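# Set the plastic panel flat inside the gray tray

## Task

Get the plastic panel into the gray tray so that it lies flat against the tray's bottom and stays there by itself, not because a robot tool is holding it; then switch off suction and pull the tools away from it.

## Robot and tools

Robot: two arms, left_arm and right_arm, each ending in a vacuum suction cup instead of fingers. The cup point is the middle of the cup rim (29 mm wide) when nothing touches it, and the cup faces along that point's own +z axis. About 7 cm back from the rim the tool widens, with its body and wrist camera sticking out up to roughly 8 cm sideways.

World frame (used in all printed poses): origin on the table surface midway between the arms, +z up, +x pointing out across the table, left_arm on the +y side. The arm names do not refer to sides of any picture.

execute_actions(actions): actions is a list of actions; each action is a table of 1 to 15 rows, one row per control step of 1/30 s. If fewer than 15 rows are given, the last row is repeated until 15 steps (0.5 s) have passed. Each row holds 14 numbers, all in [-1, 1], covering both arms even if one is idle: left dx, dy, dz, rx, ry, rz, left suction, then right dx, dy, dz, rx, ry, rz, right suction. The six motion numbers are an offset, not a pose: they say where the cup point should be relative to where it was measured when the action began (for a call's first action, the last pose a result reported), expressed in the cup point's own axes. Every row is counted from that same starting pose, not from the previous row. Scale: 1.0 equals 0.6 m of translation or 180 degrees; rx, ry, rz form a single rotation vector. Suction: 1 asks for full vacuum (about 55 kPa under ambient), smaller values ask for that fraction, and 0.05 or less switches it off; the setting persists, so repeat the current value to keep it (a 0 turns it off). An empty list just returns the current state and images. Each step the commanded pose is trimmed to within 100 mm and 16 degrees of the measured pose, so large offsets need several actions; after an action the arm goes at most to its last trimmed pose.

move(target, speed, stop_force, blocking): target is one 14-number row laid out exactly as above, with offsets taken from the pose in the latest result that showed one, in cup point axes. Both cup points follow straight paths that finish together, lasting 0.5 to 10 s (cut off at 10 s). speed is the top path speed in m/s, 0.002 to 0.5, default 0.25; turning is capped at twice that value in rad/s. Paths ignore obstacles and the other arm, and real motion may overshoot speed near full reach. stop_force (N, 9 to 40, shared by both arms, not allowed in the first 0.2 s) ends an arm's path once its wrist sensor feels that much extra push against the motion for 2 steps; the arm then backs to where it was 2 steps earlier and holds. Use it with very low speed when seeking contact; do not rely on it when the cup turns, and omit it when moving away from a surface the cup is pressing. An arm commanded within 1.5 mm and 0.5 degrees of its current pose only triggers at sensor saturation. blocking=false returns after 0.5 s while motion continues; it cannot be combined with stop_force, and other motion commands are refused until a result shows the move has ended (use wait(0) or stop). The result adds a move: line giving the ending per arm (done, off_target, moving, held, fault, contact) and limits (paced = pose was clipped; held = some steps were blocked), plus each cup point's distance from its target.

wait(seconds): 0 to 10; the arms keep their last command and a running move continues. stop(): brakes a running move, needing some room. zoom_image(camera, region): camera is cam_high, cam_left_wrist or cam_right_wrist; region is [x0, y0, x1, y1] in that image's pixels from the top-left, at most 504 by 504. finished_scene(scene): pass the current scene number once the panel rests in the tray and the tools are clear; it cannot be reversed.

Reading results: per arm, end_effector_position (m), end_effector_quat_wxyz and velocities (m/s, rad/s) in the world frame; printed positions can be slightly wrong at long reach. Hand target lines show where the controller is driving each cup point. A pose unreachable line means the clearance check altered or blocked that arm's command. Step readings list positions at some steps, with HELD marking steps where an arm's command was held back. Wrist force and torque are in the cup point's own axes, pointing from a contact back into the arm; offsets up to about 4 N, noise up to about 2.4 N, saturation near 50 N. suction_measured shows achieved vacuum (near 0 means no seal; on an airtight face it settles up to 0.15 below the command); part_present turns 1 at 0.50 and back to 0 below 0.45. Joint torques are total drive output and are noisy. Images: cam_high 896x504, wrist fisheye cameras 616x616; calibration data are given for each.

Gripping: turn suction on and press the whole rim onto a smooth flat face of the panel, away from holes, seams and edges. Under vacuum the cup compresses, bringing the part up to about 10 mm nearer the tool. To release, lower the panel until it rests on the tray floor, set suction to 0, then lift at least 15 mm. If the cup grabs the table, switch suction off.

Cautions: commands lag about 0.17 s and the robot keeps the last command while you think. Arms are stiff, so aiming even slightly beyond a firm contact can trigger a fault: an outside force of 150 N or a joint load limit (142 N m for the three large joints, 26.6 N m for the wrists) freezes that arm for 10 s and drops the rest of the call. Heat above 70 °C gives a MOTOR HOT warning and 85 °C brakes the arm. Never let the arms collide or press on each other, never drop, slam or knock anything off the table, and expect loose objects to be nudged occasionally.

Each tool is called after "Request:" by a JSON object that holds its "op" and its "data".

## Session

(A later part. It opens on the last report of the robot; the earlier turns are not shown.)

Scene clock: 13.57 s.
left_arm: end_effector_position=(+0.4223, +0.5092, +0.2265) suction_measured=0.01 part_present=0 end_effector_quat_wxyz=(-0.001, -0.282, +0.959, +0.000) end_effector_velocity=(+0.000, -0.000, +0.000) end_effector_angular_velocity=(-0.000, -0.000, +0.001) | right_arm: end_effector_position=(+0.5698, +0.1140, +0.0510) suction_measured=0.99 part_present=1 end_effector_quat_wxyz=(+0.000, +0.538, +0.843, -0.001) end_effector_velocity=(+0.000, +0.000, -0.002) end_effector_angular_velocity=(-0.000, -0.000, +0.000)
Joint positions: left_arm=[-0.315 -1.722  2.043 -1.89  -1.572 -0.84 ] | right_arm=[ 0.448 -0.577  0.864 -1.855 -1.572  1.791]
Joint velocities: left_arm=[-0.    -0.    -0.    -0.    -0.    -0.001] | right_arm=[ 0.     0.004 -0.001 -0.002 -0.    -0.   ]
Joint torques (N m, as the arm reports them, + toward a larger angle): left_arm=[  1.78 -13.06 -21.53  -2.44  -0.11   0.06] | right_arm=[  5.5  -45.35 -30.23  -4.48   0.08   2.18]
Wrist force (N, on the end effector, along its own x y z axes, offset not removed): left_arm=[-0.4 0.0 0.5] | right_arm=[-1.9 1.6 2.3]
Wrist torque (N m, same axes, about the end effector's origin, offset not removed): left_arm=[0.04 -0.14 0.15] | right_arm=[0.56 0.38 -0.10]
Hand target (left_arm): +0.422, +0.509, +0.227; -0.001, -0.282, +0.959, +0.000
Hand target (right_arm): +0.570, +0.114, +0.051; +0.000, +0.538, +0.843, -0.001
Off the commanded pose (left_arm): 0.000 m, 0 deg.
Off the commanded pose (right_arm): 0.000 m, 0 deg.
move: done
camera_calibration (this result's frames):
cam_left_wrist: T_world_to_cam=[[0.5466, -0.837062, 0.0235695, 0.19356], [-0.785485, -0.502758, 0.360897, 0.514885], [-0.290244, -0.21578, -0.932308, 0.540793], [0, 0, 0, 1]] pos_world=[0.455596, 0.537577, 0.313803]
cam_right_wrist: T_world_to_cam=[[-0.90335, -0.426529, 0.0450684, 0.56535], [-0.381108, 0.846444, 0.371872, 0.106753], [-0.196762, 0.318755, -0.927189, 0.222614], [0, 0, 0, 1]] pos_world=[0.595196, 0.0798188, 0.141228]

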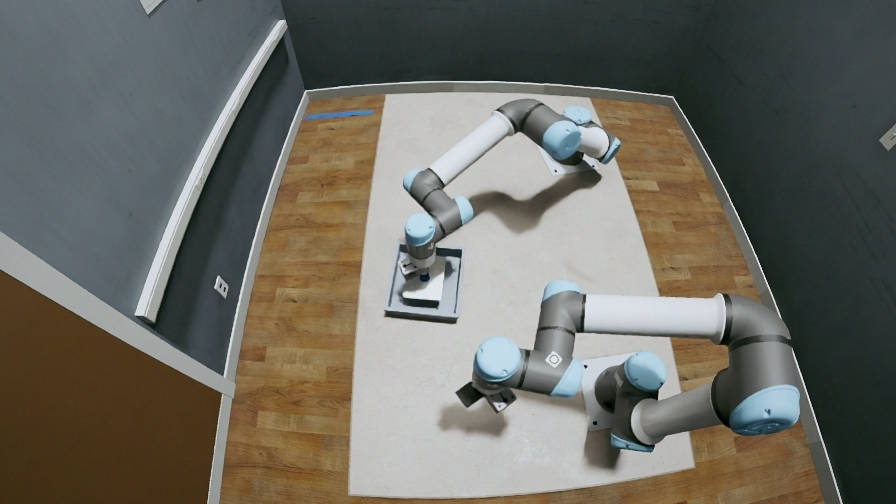

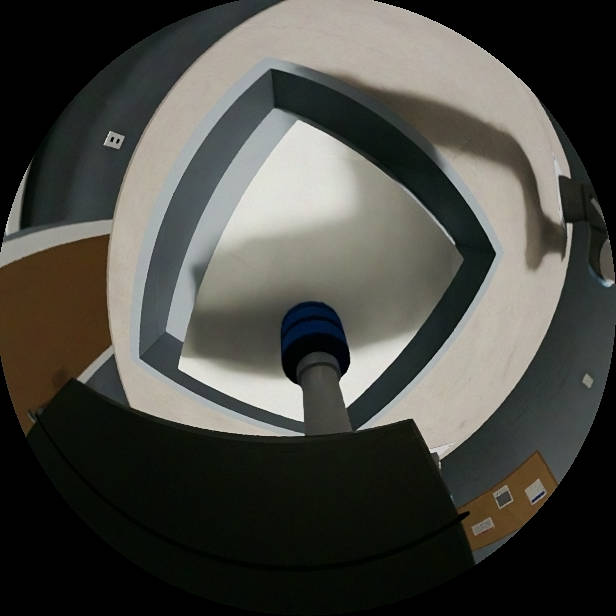

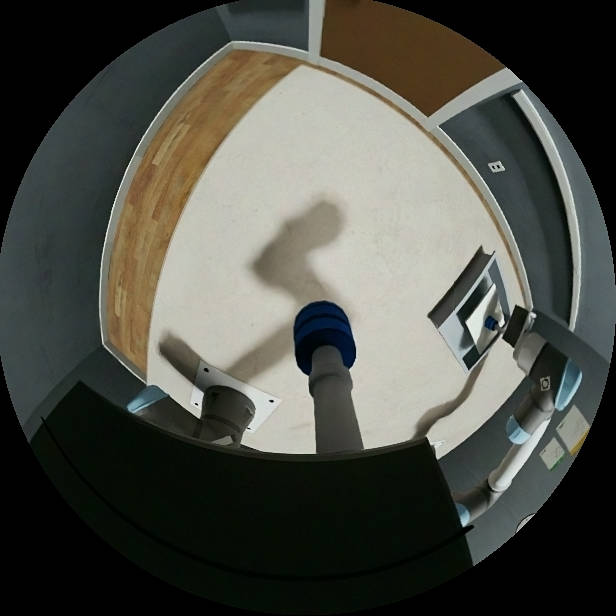

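Well inside the rim. Descending.

Request:
{"op": "move", "data": {"target": [0,0,0,0,0,0,0,0,0,0.058,0,0,0,1], "speed": 0.06}}

Request:
{"op": "move", "data": {"target": [0,0,0,0,0,0,0,0,0,0.05,0,0,0,1], "speed": 0.008, "stop_force": 9}}

Scene clock: 14.67 s.
left_arm: end_effector_position=(+0.4223, +0.5092, +0.2265) suction_measured=0.01 part_present=0 end_effector_quat_wxyz=(-0.001, -0.282, +0.959, +0.000) end_effector_velocity=(+0.000, -0.000, -0.000) end_effector_angular_velocity=(-0.000, -0.001, -0.000) | right_arm: end_effector_position=(+0.5698, +0.1140, +0.0163) suction_measured=0.96 part_present=1 end_effector_quat_wxyz=(+0.000, +0.538, +0.843, -0.001) end_effector_velocity=(+0.000, +0.000, -0.001) end_effector_angular_velocity=(-0.000, -0.000, -0.000)
Joint positions: left_arm=[-0.315 -1.722  2.043 -1.89  -1.572 -0.84 ] | right_arm=[ 0.448 -0.544  0.893 -1.917 -1.572  1.791]
Joint velocities: left_arm=[-0.     0.     0.    -0.001  0.     0.   ] | right_arm=[-0.     0.001  0.    -0.002 -0.     0.   ]
Joint torques (N m, as the arm reports them, + toward a larger angle): left_arm=[  1.9  -13.13 -21.34  -2.4   -0.15  -0.01] | right_arm=[  4.34 -47.77 -13.46  -4.39   0.14   1.61]
Wrist force (N, on the end effector, along its own x y z axes, offset not removed): left_arm=[-1.5 2.3 1.2] | right_arm=[0.1 0.4 1.8]
Wrist torque (N m, same axes, about the end effector's origin, offset not removed): left_arm=[0.20 0.07 0.21] | right_arm=[0.22 0.11 -0.16]
Hand target (left_arm): +0.422, +0.509, +0.227; -0.001, -0.282, +0.959, +0.000
Hand target (right_arm): +0.570, +0.114, +0.016; +0.000, +0.538, +0.843, -0.001
Off the commanded pose (left_arm): 0.000 m, 0 deg.
Off the commanded pose (right_arm): 0.000 m, 0 deg.
move: done
camera_calibration (this result's frames):
cam_left_wrist: T_world_to_cam=[[0.5466, -0.837062, 0.0235692, 0.193561], [-0.785485, -0.502758, 0.360897, 0.514885], [-0.290244, -0.21578, -0.932308, 0.540792], [0, 0, 0, 1]] pos_world=[0.455596, 0.537577, 0.313802]
cam_right_wrist: T_world_to_cam=[[-0.90335, -0.42653, 0.0450624, 0.566849], [-0.38111, 0.846443, 0.371873, 0.119663], [-0.196758, 0.318758, -0.927189, 0.190452], [0, 0, 0, 1]] pos_world=[0.595141, 0.0797823, 0.106542]

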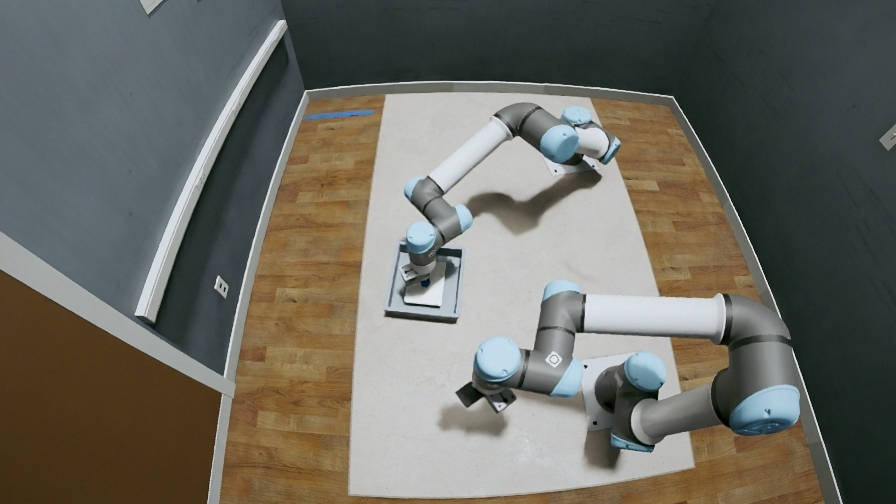

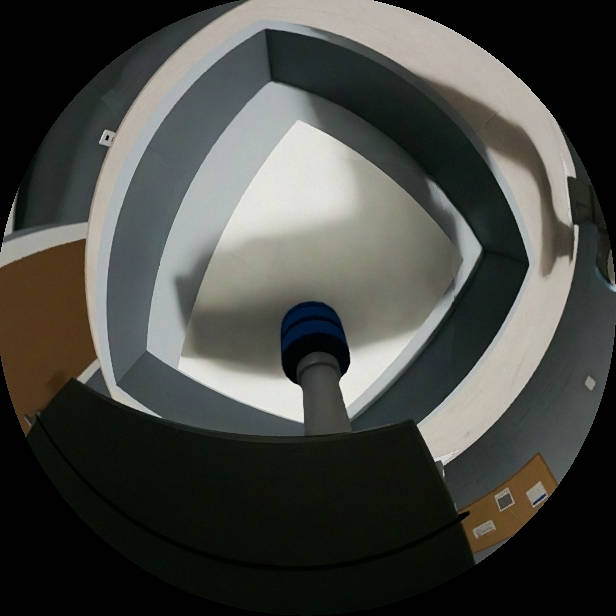

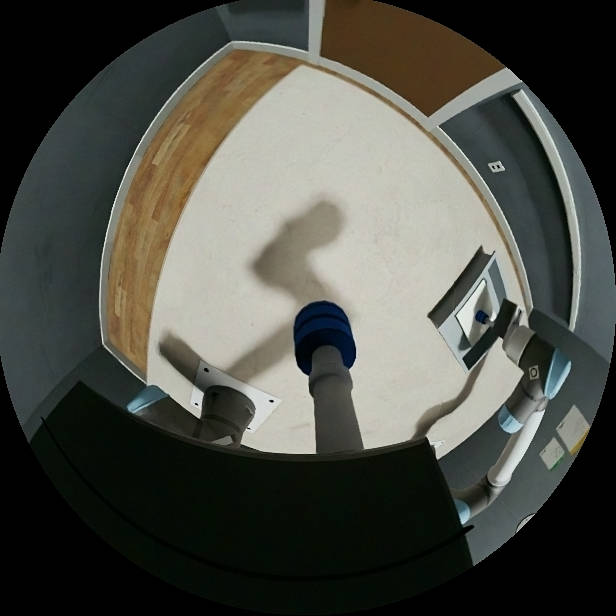

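Scene clock: 17.37 s.
left_arm: end_effector_position=(+0.4223, +0.5092, +0.2265) suction_measured=0.01 part_present=0 end_effector_quat_wxyz=(-0.001, -0.282, +0.959, +0.000) end_effector_velocity=(-0.001, -0.000, -0.000) end_effector_angular_velocity=(+0.000, +0.003, +0.000) | right_arm: end_effector_position=(+0.5697, +0.1140, -0.0024) suction_measured=1.00 part_present=1 end_effector_quat_wxyz=(+0.000, +0.538, +0.843, -0.001) end_effector_velocity=(-0.001, -0.001, +0.002) end_effector_angular_velocity=(-0.002, +0.003, -0.000)
Joint positions: left_arm=[-0.315 -1.722  2.043 -1.89  -1.572 -0.84 ] | right_arm=[ 0.448 -0.524  0.904 -1.948 -1.572  1.791]
Joint velocities: left_arm=[-0.    -0.    -0.     0.003 -0.    -0.   ] | right_arm=[-0.    -0.003 -0.     0.007  0.    -0.   ]
Joint torques (N m, as the arm reports them, + toward a larger angle): left_arm=[  1.55 -12.9  -21.39  -2.35  -0.09   0.06] | right_arm=[  5.33 -52.64 -16.55   2.49   0.04   1.88]
Wrist force (N, on the end effector, along its own x y z axes, offset not removed): left_arm=[-1.9 1.0 0.9] | right_arm=[0.0 -0.3 -21.2]
Wrist torque (N m, same axes, about the end effector's origin, offset not removed): left_arm=[0.17 0.19 0.21] | right_arm=[-0.14 0.20 -0.10]
Hand target (left_arm): +0.422, +0.509, +0.227; -0.001, -0.282, +0.959, +0.000
Hand target (right_arm): +0.570, +0.114, -0.002; +0.000, +0.538, +0.843, -0.001
Off the commanded pose (left_arm): 0.000 m, 0 deg.
Off the commanded pose (right_arm): 0.011 m, 0 deg.
move: contact (right_arm)
camera_calibration (this result's frames):
cam_right_wrist: T_world_to_cam=[[-0.903349, -0.426529, 0.0451065, 0.56764], [-0.381097, 0.846453, 0.371864, 0.126635], [-0.196791, 0.318733, -0.927191, 0.173098], [0, 0, 0, 1]] pos_world=[0.595101, 0.079752, 0.0877995]

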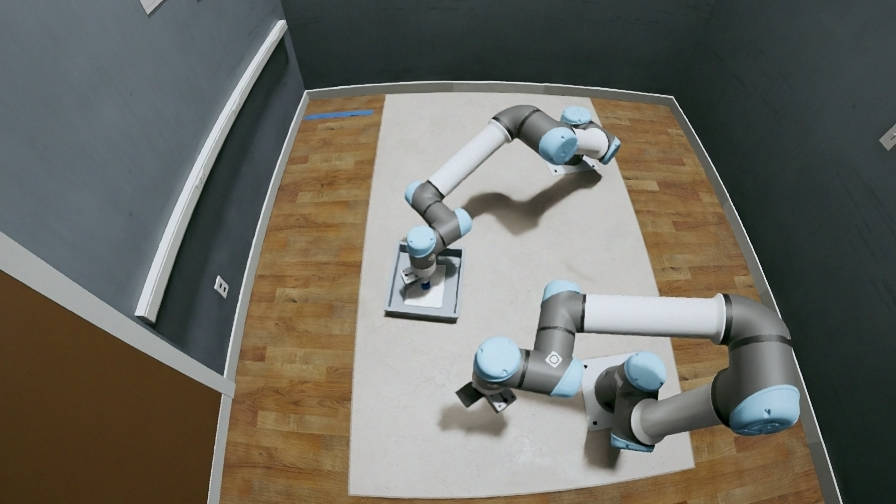

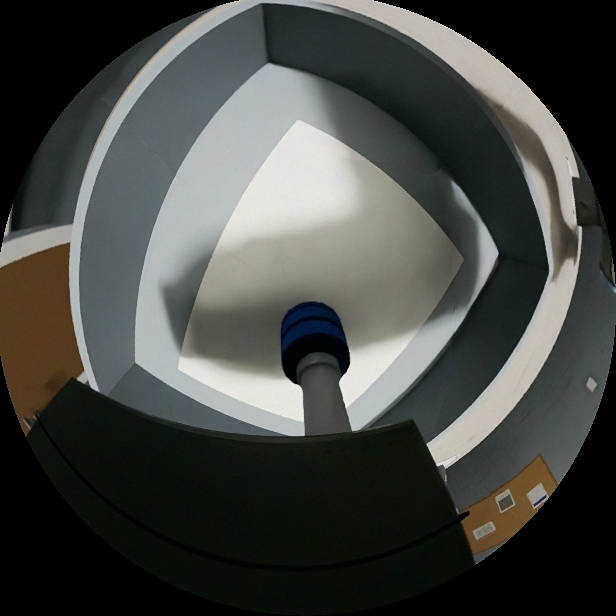

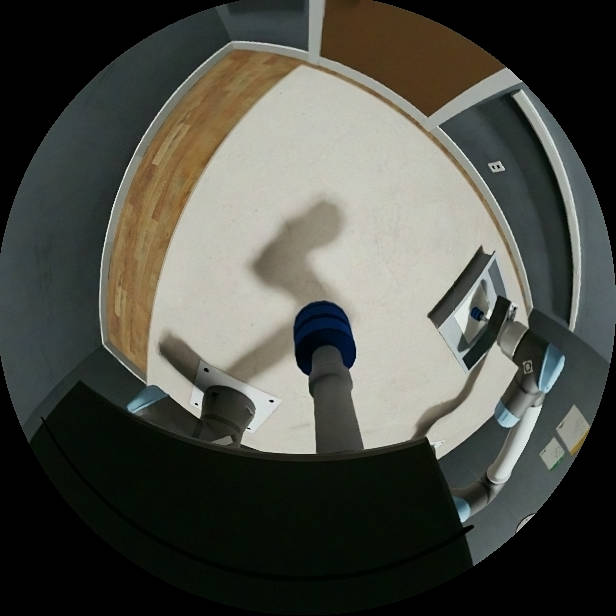

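Request:
{"op": "execute_actions", "data": {"actions": [[[0,0,0,0,0,0,0,0,0,0,0,0,0,0]]]}}

Request:
{"op": "move", "data": {"target": [0,0,0,0,0,0,0,0,0,-0.17,0,0,0,0], "speed": 0.15}}

Request:
{"op": "move", "data": {"target": [0,0,0,0,0,0,0,-0.33,-0.33,-0.12,0,0,0,0], "speed": 0.3}}

Request:
{"op": "zoom_image", "data": {"camera": "cam_high", "region": [350, 200, 510, 340]}}

Scene clock: 18.07 s.
left_arm: end_effector_position=(+0.4223, +0.5092, +0.2265) suction_measured=0.01 part_present=0 end_effector_quat_wxyz=(-0.001, -0.282, +0.959, +0.000) end_effector_velocity=(-0.000, +0.000, -0.000) end_effector_angular_velocity=(+0.000, +0.002, +0.000) | right_arm: end_effector_position=(+0.5698, +0.1140, -0.0023) suction_measured=0.00 part_present=0 end_effector_quat_wxyz=(+0.000, +0.538, +0.843, -0.001) end_effector_velocity=(+0.000, +0.000, +0.001) end_effector_angular_velocity=(+0.001, -0.000, +0.001)
Joint positions: left_arm=[-0.315 -1.722  2.043 -1.89  -1.572 -0.84 ] | right_arm=[ 0.448 -0.524  0.904 -1.948 -1.572  1.791]
Joint velocities: left_arm=[ 0.    -0.     0.     0.002 -0.    -0.   ] | right_arm=[ 0.    -0.    -0.001 -0.     0.001 -0.001]
Joint torques (N m, as the arm reports them, + toward a larger angle): left_arm=[  1.76 -13.62 -21.09  -2.42  -0.11  -0.04] | right_arm=[  4.27 -26.35  -9.11  -2.59   0.12   1.98]
Wrist force (N, on the end effector, along its own x y z axes, offset not removed): left_arm=[-2.4 -0.9 -1.8] | right_arm=[-2.2 -2.2 -25.4]
Wrist torque (N m, same axes, about the end effector's origin, offset not removed): left_arm=[-0.09 0.27 0.22] | right_arm=[0.26 0.25 -0.09]
Hand target (left_arm): +0.422, +0.509, +0.227; -0.001, -0.282, +0.959, +0.000
Hand target (right_arm): +0.570, +0.114, -0.002; +0.000, +0.538, +0.843, -0.001
Off the commanded pose (left_arm): 0.000 m, 0 deg.
Off the commanded pose (right_arm): 0.000 m, 0 deg.
Step readings (end_effector_position):
0: left_arm (+0.4223, +0.5092, +0.2265) | right_arm (+0.5697, +0.1139, -0.0023)
1: left_arm (+0.4223, +0.5092, +0.2265) | right_arm (+0.5697, +0.1140, -0.0022)
2: left_arm (+0.4223, +0.5092, +0.2265) | right_arm (+0.5697, +0.1140, -0.0022)
4: left_arm (+0.4223, +0.5092, +0.2265) | right_arm (+0.5697, +0.1140, -0.0022)
8: left_arm (+0.4223, +0.5092, +0.2265) | right_arm (+0.5698, +0.1140, -0.0022)
15: end_effector_position above
camera_calibration (this result's frames):
cam_right_wrist: T_world_to_cam=[[-0.903355, -0.426534, 0.0449309, 0.567693], [-0.38115, 0.846412, 0.371902, 0.12662], [-0.196659, 0.318834, -0.927184, 0.173104], [0, 0, 0, 1]] pos_world=[0.595132, 0.0797762, 0.0879021]

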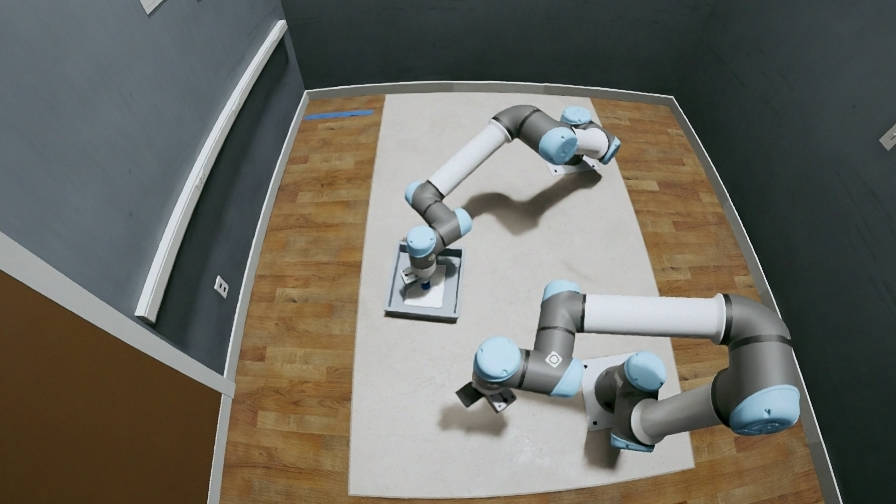

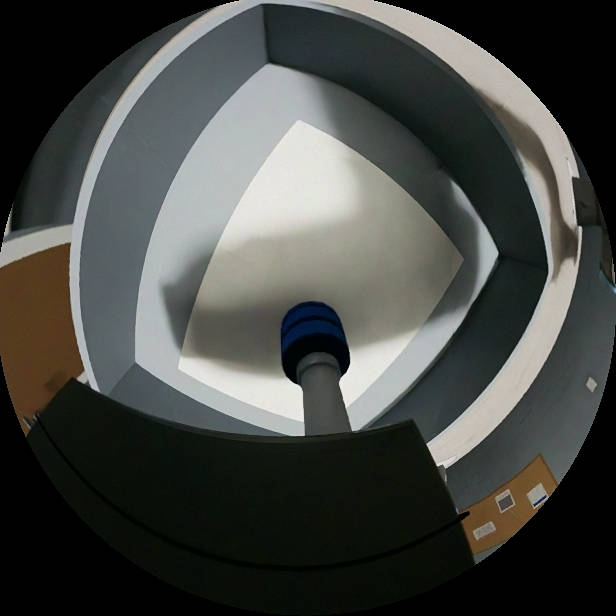

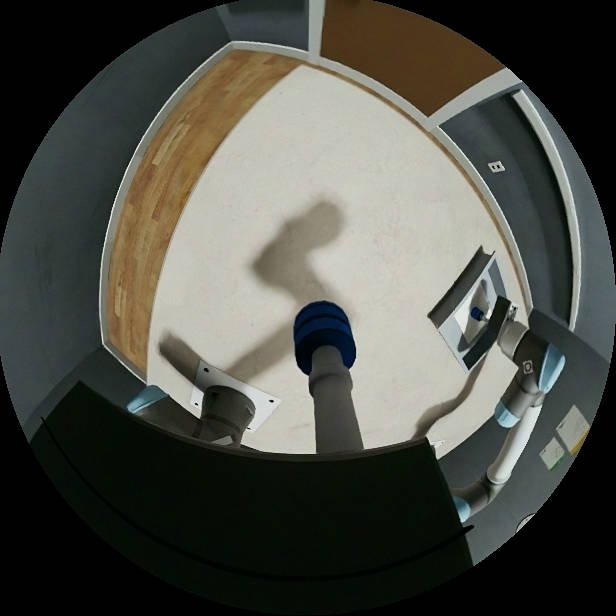

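Scene clock: 19.23 s.
left_arm: end_effector_position=(+0.4223, +0.5092, +0.2265) suction_measured=0.01 part_present=0 end_effector_quat_wxyz=(-0.001, -0.282, +0.959, +0.000) end_effector_velocity=(+0.001, +0.000, +0.001) end_effector_angular_velocity=(-0.001, -0.003, +0.000) | right_arm: end_effector_position=(+0.5699, +0.1141, +0.0995) suction_measured=0.00 part_present=0 end_effector_quat_wxyz=(+0.000, +0.538, +0.843, -0.001) end_effector_velocity=(+0.000, +0.000, +0.001) end_effector_angular_velocity=(+0.000, -0.001, +0.000)
Joint positions: left_arm=[-0.315 -1.722  2.043 -1.89  -1.572 -0.84 ] | right_arm=[ 0.448 -0.613  0.807 -1.762 -1.572  1.791]
Joint velocities: left_arm=[ 0.001 -0.    -0.003  0.    -0.     0.   ] | right_arm=[ 0.     0.    -0.004  0.003 -0.    -0.   ]
Joint torques (N m, as the arm reports them, + toward a larger angle): left_arm=[  1.67 -13.33 -21.5   -2.39  -0.08   0.09] | right_arm=[ -1.02 -67.96 -29.67  -0.51   0.46  -0.78]
Wrist force (N, on the end effector, along its own x y z axes, offset not removed): left_arm=[-2.3 2.1 0.4] | right_arm=[-0.8 1.2 0.4]
Wrist torque (N m, same axes, about the end effector's origin, offset not removed): left_arm=[0.26 0.25 0.05] | right_arm=[0.25 0.29 -0.06]
Hand target (left_arm): +0.422, +0.509, +0.227; -0.001, -0.282, +0.959, +0.000
Hand target (right_arm): +0.570, +0.114, +0.100; +0.000, +0.538, +0.843, -0.001
Off the commanded pose (left_arm): 0.000 m, 0 deg.
Off the commanded pose (right_arm): 0.000 m, 0 deg.
move: done
camera_calibration (this result's frames):
cam_left_wrist: T_world_to_cam=[[0.5466, -0.837062, 0.0235694, 0.19356], [-0.785485, -0.502758, 0.360897, 0.514885], [-0.290244, -0.21578, -0.932308, 0.540792], [0, 0, 0, 1]] pos_world=[0.455596, 0.537577, 0.313803]
cam_right_wrist: T_world_to_cam=[[-0.903354, -0.426534, 0.0449391, 0.563263], [-0.381135, 0.846394, 0.371958, 0.0886388], [-0.196689, 0.318882, -0.927161, 0.267541], [0, 0, 0, 1]] pos_world=[0.595232, 0.0799133, 0.189771]

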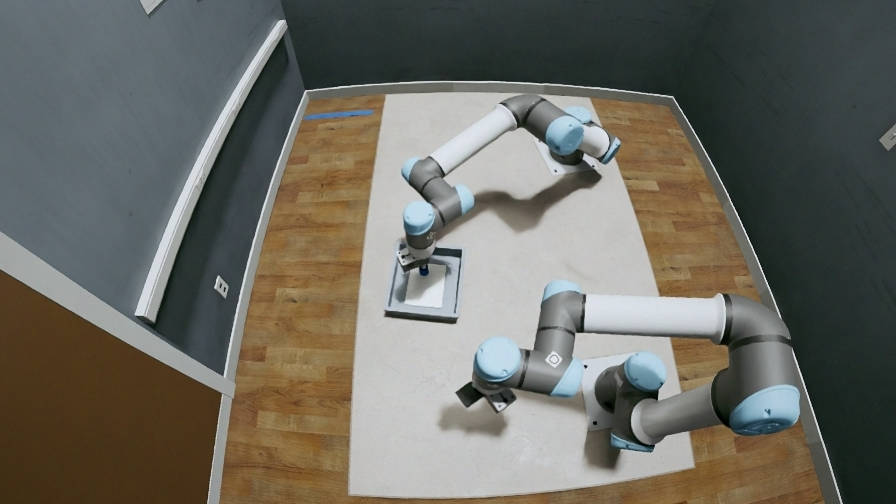

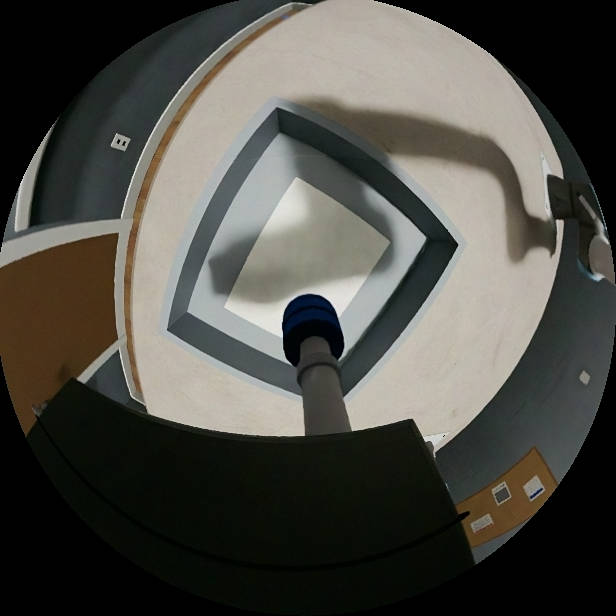

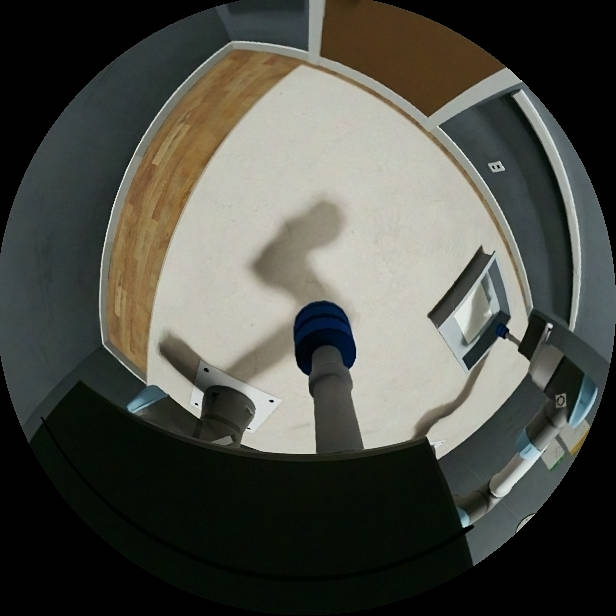

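Scene clock: 20.80 s.
left_arm: end_effector_position=(+0.4223, +0.5092, +0.2265) suction_measured=0.01 part_present=0 end_effector_quat_wxyz=(-0.001, -0.282, +0.959, +0.000) end_effector_velocity=(-0.000, +0.000, -0.000) end_effector_angular_velocity=(+0.000, +0.001, +0.000) | right_arm: end_effector_position=(+0.4739, -0.1489, +0.1717) suction_measured=0.00 part_present=0 end_effector_quat_wxyz=(-0.000, +0.538, +0.843, -0.001) end_effector_velocity=(-0.000, -0.001, +0.001) end_effector_angular_velocity=(+0.001, -0.001, +0.001)
Joint positions: left_arm=[-0.315 -1.722  2.043 -1.89  -1.572 -0.84 ] | right_arm=[ 0.194 -1.272  1.705 -2.001 -1.572  1.537]
Joint velocities: left_arm=[ 0.    -0.     0.001  0.001 -0.    -0.   ] | right_arm=[-0.001 -0.003  0.002 -0.     0.001 -0.002]
Joint torques (N m, as the arm reports them, + toward a larger angle): left_arm=[  1.56 -13.36 -21.38  -2.42  -0.2    0.09] | right_arm=[ -6.75 -44.11 -12.92  -4.36   1.46  -1.68]
Wrist force (N, on the end effector, along its own x y z axes, offset not removed): left_arm=[-2.2 1.3 -1.3] | right_arm=[-0.3 0.9 0.4]
Wrist torque (N m, same axes, about the end effector's origin, offset not removed): left_arm=[0.21 0.21 0.01] | right_arm=[0.17 0.16 -0.13]
Hand target (left_arm): +0.422, +0.509, +0.227; -0.001, -0.282, +0.959, +0.000
Hand target (right_arm): +0.474, -0.149, +0.172; -0.000, +0.538, +0.843, -0.001
Off the commanded pose (left_arm): 0.000 m, 0 deg.
Off the commanded pose (right_arm): 0.001 m, 0 deg.
move: done
camera_calibration (this result's frames):
cam_left_wrist: T_world_to_cam=[[0.5466, -0.837062, 0.0235692, 0.193561], [-0.785485, -0.502758, 0.360897, 0.514885], [-0.290244, -0.215779, -0.932308, 0.540792], [0, 0, 0, 1]] pos_world=[0.455596, 0.537577, 0.313802]
cam_right_wrist: T_world_to_cam=[[-0.903325, -0.426544, 0.0454361, 0.361087], [-0.380864, 0.846266, 0.372527, 0.247594], [-0.19735, 0.319207, -0.926909, 0.399806], [0, 0, 0, 1]] pos_world=[0.49938, -0.183132, 0.261942]

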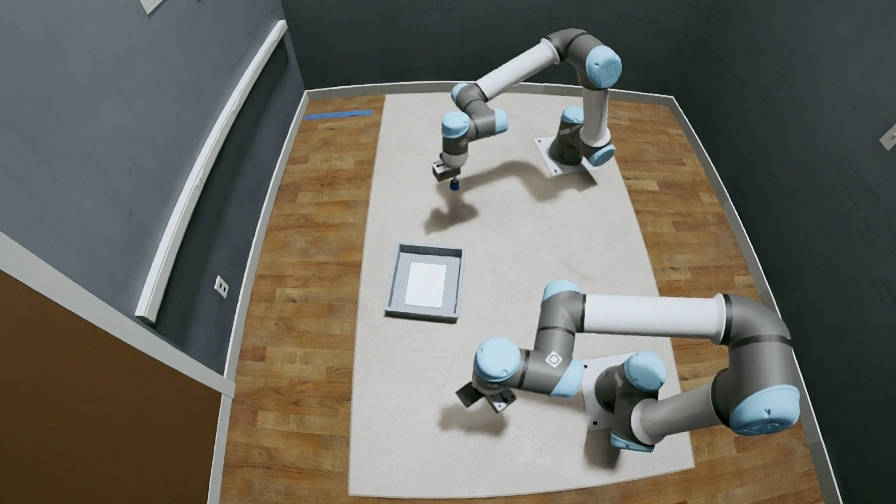

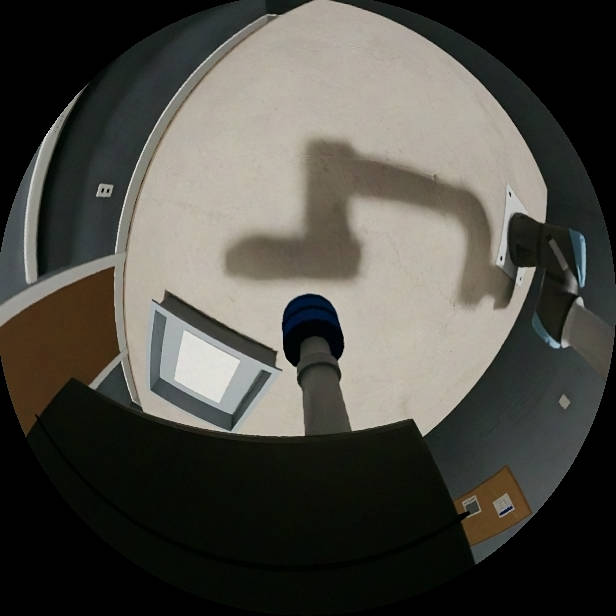

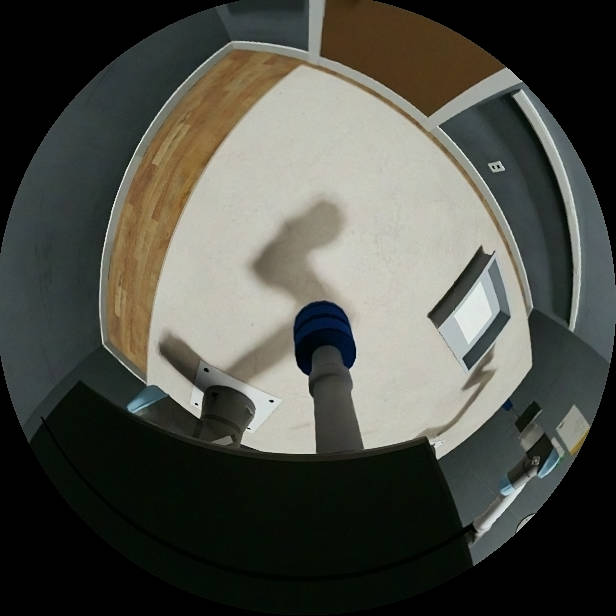

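Region (350, 200, 510, 340) of cam_high's 896x504 image, scaled by 3.150, with more detail than that image has; it fills the top 441 rows of this view, and the rest is white.

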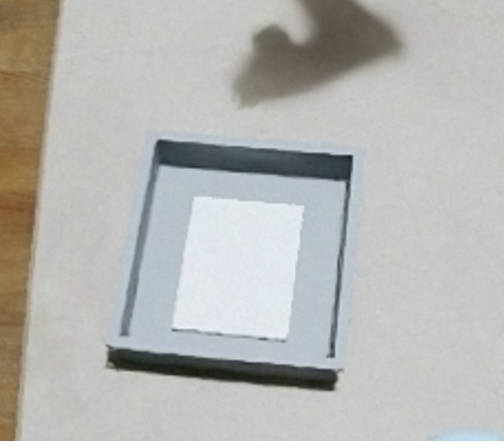

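Request:
{"op": "finished_scene", "data": {"scene": 2}}

The scene is finished: the task was done.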